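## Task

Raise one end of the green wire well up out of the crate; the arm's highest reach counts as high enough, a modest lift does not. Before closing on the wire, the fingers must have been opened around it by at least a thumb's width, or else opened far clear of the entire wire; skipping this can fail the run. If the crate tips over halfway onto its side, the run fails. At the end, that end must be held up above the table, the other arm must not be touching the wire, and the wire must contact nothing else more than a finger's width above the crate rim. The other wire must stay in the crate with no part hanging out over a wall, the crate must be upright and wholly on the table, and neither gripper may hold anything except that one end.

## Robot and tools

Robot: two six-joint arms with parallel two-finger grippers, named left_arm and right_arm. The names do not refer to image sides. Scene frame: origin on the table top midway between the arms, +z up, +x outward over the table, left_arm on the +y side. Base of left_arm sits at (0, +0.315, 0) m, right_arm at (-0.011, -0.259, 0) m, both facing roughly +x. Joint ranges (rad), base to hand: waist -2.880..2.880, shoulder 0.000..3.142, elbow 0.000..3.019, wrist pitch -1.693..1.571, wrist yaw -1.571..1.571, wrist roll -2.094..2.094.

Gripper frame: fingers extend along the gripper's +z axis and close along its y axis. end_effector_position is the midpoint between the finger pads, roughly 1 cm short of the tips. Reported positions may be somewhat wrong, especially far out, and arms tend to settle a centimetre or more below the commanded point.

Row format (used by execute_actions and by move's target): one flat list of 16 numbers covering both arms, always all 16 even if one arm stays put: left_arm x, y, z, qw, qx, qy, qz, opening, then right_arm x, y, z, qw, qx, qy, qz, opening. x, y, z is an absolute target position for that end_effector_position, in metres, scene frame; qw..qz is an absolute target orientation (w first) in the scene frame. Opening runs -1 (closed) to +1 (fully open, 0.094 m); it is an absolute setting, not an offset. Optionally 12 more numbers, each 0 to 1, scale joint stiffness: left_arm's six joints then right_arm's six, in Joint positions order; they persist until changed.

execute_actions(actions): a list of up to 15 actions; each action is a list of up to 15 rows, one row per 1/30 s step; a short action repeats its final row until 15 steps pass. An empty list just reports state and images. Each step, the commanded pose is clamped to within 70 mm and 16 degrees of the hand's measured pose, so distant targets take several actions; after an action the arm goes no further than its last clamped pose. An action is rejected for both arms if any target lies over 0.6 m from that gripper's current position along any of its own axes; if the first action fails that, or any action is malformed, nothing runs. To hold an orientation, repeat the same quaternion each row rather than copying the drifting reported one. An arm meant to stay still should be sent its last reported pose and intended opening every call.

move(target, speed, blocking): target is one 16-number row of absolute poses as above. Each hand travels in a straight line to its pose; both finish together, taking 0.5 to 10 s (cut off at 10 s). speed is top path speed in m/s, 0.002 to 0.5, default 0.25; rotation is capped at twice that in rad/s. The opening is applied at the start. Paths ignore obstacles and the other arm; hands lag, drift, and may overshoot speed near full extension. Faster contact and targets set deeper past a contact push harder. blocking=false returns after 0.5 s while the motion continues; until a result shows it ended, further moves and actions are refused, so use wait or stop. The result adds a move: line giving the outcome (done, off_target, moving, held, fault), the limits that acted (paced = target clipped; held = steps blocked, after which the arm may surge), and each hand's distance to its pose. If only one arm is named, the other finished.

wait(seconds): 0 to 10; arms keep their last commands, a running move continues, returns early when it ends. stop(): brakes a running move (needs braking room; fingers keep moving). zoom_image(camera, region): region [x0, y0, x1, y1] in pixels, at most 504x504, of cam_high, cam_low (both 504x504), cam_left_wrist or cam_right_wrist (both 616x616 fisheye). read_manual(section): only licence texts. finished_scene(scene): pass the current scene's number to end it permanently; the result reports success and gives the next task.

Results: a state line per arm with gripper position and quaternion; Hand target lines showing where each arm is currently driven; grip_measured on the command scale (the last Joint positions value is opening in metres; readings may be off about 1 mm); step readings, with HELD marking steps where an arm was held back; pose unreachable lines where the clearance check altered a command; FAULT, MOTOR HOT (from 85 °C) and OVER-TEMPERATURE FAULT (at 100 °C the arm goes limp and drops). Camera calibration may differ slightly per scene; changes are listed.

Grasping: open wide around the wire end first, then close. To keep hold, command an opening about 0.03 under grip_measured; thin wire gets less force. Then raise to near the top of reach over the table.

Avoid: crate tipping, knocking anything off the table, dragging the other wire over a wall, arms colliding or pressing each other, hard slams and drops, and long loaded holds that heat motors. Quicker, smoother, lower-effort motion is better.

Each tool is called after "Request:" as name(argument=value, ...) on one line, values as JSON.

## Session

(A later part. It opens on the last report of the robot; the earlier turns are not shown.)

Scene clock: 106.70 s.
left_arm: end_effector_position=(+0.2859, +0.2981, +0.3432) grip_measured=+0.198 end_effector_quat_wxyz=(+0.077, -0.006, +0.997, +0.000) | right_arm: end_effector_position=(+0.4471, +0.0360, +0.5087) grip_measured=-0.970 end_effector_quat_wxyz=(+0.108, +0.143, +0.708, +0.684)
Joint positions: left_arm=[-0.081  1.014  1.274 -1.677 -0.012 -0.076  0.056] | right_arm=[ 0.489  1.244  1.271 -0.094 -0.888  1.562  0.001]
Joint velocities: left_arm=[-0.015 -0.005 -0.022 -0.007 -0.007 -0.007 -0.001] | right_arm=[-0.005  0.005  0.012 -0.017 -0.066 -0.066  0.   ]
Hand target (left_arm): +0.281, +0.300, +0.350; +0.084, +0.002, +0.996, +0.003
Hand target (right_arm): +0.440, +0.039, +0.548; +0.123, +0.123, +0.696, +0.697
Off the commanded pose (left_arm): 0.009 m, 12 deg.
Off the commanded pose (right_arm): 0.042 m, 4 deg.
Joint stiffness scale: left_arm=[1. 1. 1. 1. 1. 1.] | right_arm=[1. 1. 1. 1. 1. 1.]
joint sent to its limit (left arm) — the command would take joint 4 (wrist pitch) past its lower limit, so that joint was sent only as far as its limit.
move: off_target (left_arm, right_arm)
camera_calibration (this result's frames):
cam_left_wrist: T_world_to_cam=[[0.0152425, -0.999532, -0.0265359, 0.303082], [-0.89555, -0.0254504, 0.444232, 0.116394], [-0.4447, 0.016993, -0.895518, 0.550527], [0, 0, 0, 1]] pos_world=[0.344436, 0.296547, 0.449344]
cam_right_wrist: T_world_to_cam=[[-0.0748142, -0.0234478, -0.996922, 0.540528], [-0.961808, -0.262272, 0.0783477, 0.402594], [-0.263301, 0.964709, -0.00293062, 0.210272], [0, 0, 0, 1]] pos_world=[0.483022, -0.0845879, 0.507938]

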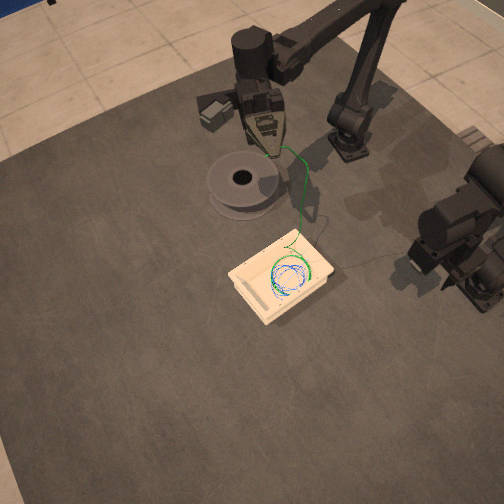

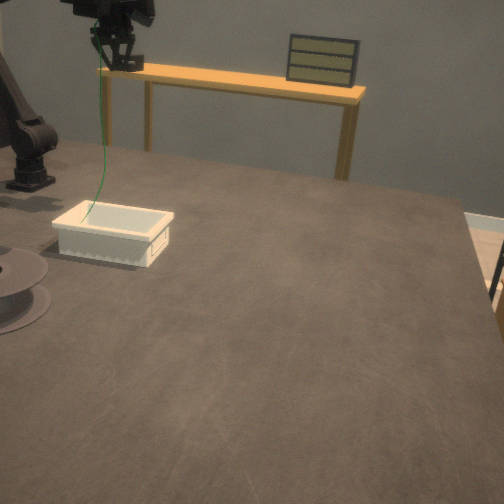

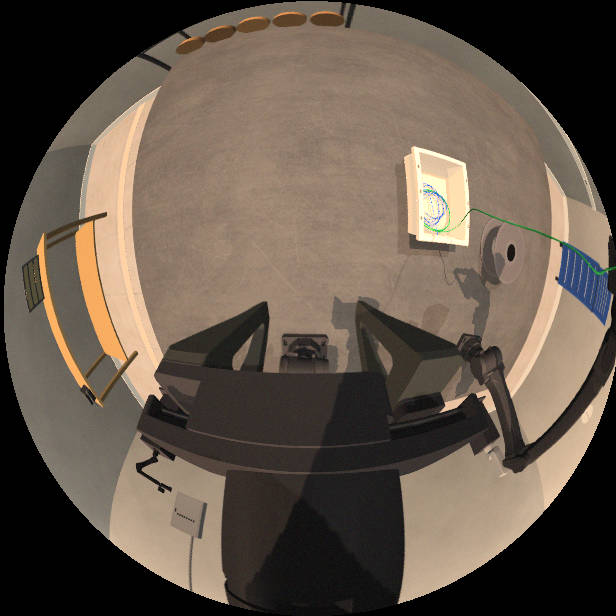

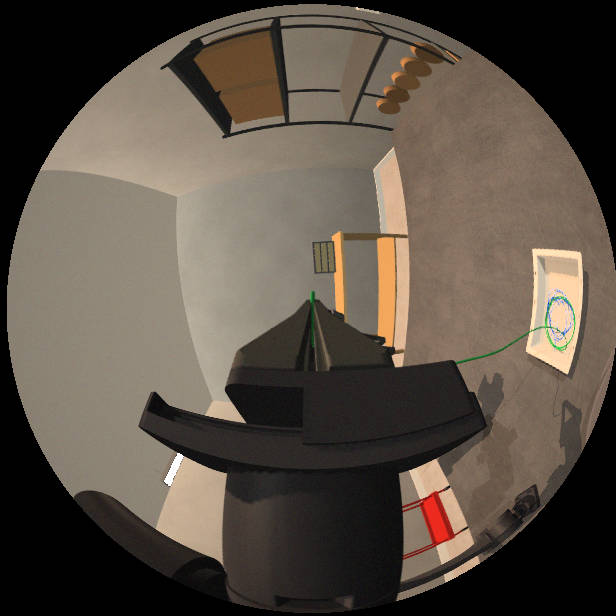

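Request:
move(target=[0.2859, 0.2981, 0.3432, 0.077, -0.006, 0.997, 0.0, 0.2, 0.45, -0.005, 0.88, 0.328, 0.328, 0.625, 0.625, -1], speed=0.13)

Request:
zoom_image(camera="cam_low", region=[0, 0, 280, 280])

Request:
zoom_image(camera="cam_high", region=[200, 180, 360, 340])

Scene clock: 114.33 s.
left_arm: end_effector_position=(+0.2849, +0.2982, +0.3404) grip_measured=+0.198 end_effector_quat_wxyz=(+0.074, -0.005, +0.997, +0.001) | right_arm: end_effector_position=(+0.4629, -0.0036, +0.8626) grip_measured=-0.970 end_effector_quat_wxyz=(+0.345, +0.318, +0.605, +0.643)
Joint positions: left_arm=[-0.081  1.014  1.267 -1.677 -0.012 -0.073  0.056] | right_arm=[ 0.612  1.717  2.884 -1.1   -0.145  1.572  0.001]
Joint velocities: left_arm=[-0.005 -0.015  0.007 -0.012 -0.007  0.007  0.   ] | right_arm=[-0.015 -0.015 -0.017 -0.007 -0.007 -0.081 -0.   ]
Hand target (left_arm): +0.286, +0.298, +0.343; +0.077, -0.006, +0.997, -0.000
Hand target (right_arm): +0.451, -0.004, +0.879; +0.349, +0.309, +0.588, +0.661
Off the commanded pose (left_arm): 0.003 m, 0 deg.
Off the commanded pose (right_arm): 0.022 m, 4 deg.
Joint stiffness scale: left_arm=[1. 1. 1. 1. 1. 1.] | right_arm=[1. 1. 1. 1. 1. 1.]
elbow stopped short (right arm): the move would have taken joint 3 (elbow) straighter than the controller allows; a more bent joint 3 avoids this.
move: off_target (right_arm); limits=paced
camera_calibration (this result's frames):
cam_left_wrist: T_world_to_cam=[[0.0120413, -0.999548, -0.0275299, 0.304343], [-0.892556, -0.0231558, 0.450342, 0.11312], [-0.450776, 0.0191493, -0.892432, 0.547621], [0, 0, 0, 1]] pos_world=[0.344155, 0.296338, 0.44615]
cam_right_wrist: T_world_to_cam=[[0.0440184, 0.042302, -0.998135, 0.839861], [-0.937673, 0.346494, -0.0266673, 0.461292], [0.344719, 0.937098, 0.0549176, -0.0777394], [0, 0, 0, 1]] pos_world=[0.42237, -0.122513, 0.854865]

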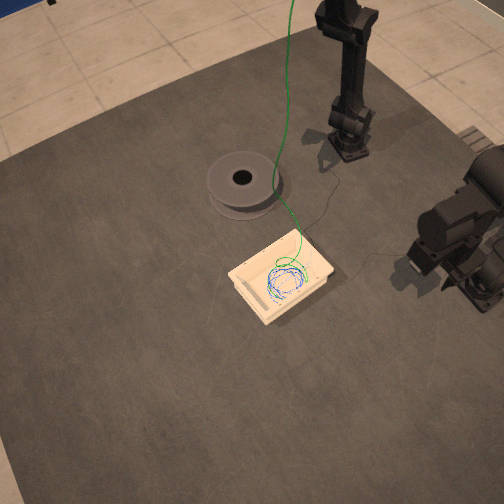

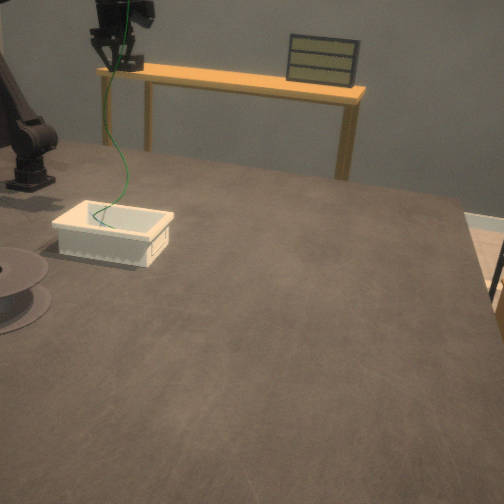

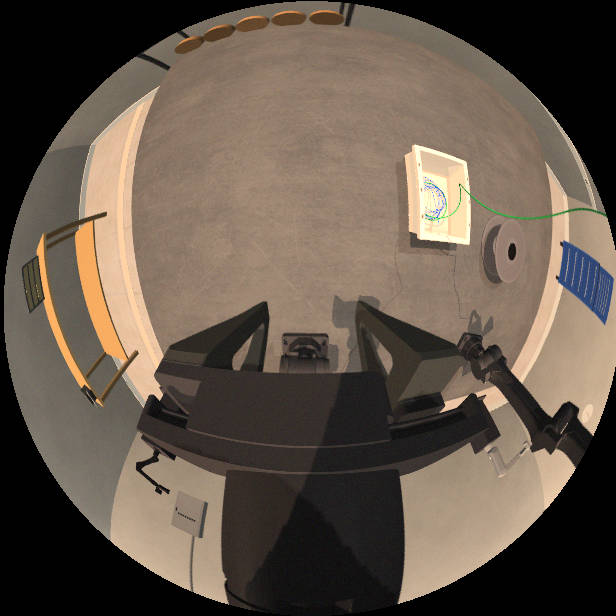

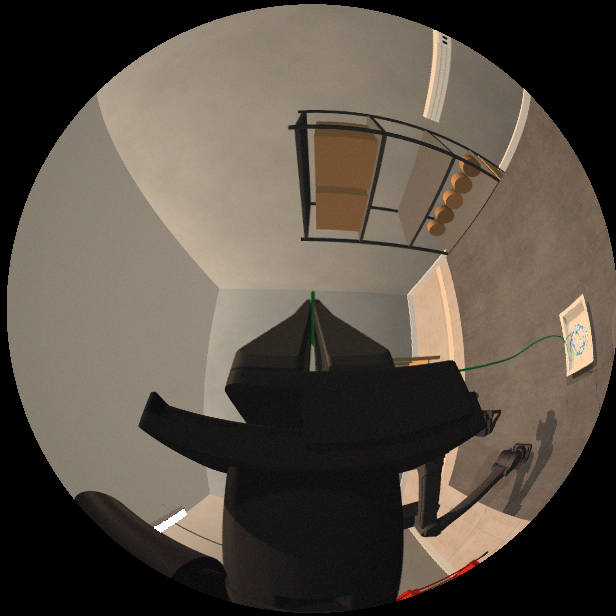

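Region (0, 0, 280, 280) of cam_low's 504x504 image, scaled by 1.800, with more detail than that image has.

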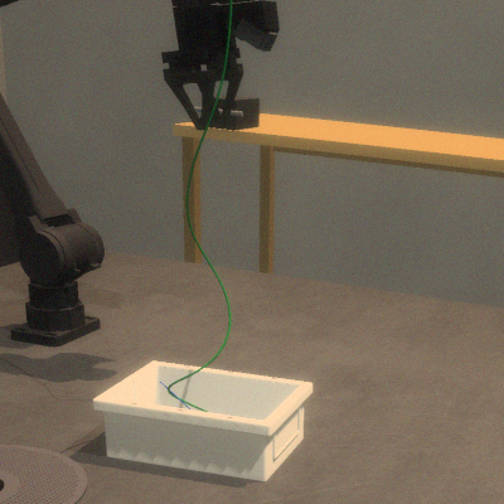

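Region (200, 180, 360, 340) of cam_high's 504x504 image, scaled by 3.150, with more detail than that image has.

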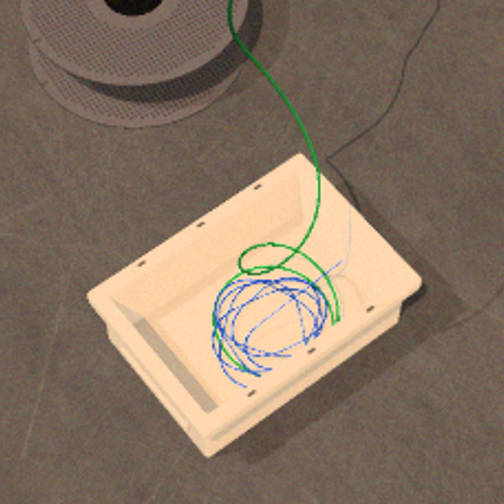

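Request:
execute_actions(actions=[])

Scene clock: 117.43 s.
left_arm: end_effector_position=(+0.2849, +0.2982, +0.3404) grip_measured=+0.198 end_effector_quat_wxyz=(+0.074, -0.005, +0.997, +0.001) | right_arm: end_effector_position=(+0.4629, -0.0036, +0.8626) grip_measured=-0.970 end_effector_quat_wxyz=(+0.345, +0.318, +0.605, +0.643)
Joint positions: left_arm=[-0.081  1.014  1.267 -1.677 -0.012 -0.073  0.056] | right_arm=[ 0.612  1.717  2.884 -1.1   -0.145  1.573  0.001]
Joint velocities: left_arm=[ 0.005 -0.005  0.002  0.012  0.007 -0.066 -0.001] | right_arm=[-0.005  0.005 -0.007  0.007  0.007 -0.051  0.001]
Hand target (left_arm): +0.286, +0.298, +0.343; +0.077, -0.006, +0.997, -0.000
Hand target (right_arm): +0.451, -0.004, +0.879; +0.349, +0.309, +0.588, +0.661
Off the commanded pose (left_arm): 0.003 m, 0 deg.
Off the commanded pose (right_arm): 0.022 m, 4 deg.
Joint stiffness scale: left_arm=[1. 1. 1. 1. 1. 1.] | right_arm=[1. 1. 1. 1. 1. 1.]
camera_calibration (this result's frames):
cam_left_wrist: T_world_to_cam=[[0.0120413, -0.999548, -0.0275299, 0.304343], [-0.892556, -0.0231558, 0.450342, 0.11312], [-0.450776, 0.0191493, -0.892432, 0.547621], [0, 0, 0, 1]] pos_world=[0.344155, 0.296338, 0.44615]
cam_right_wrist: T_world_to_cam=[[0.0438048, 0.042618, -0.998131, 0.839957], [-0.937688, 0.346479, -0.0263583, 0.461032], [0.344708, 0.937089, 0.0551398, -0.0779257], [0, 0, 0, 1]] pos_world=[0.422371, -0.122512, 0.854836]

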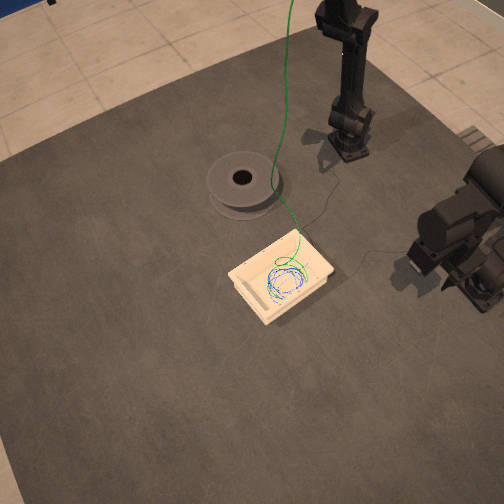

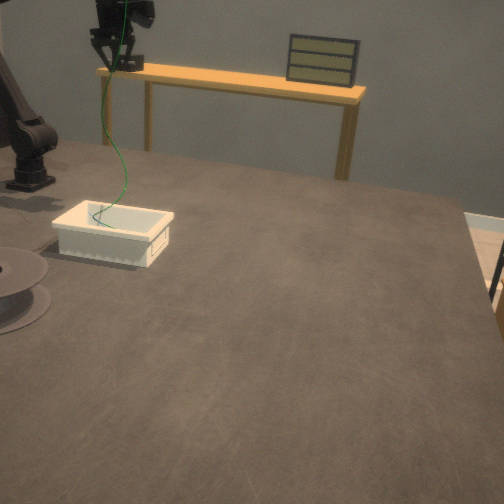

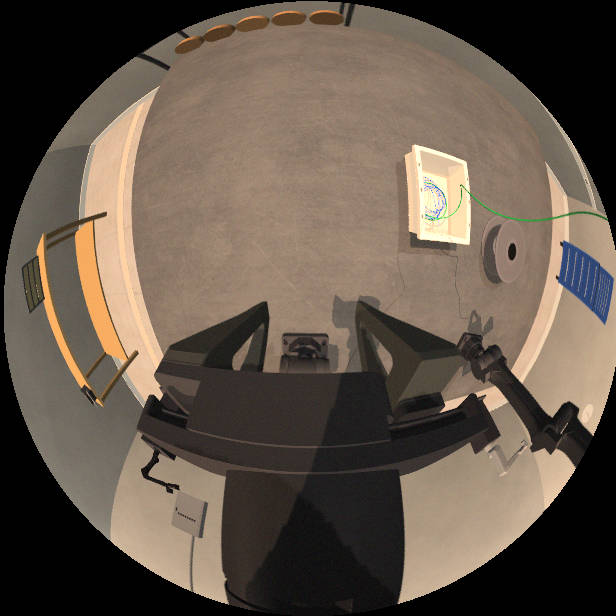

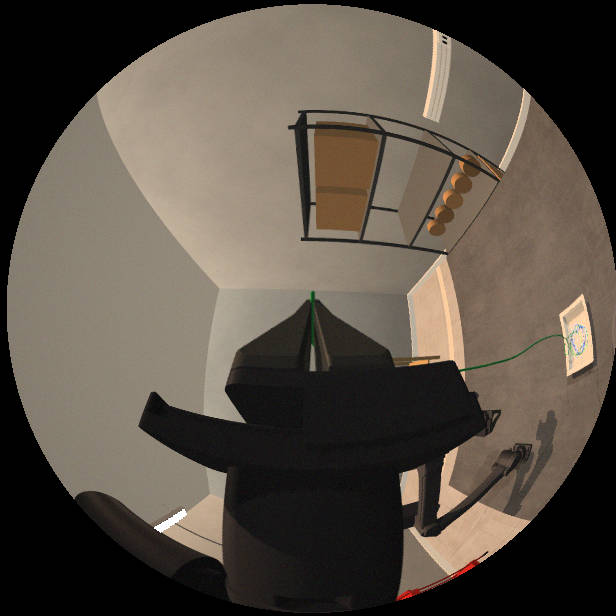

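Request:
finished_scene(scene=2)

The scene is finished: the task was done.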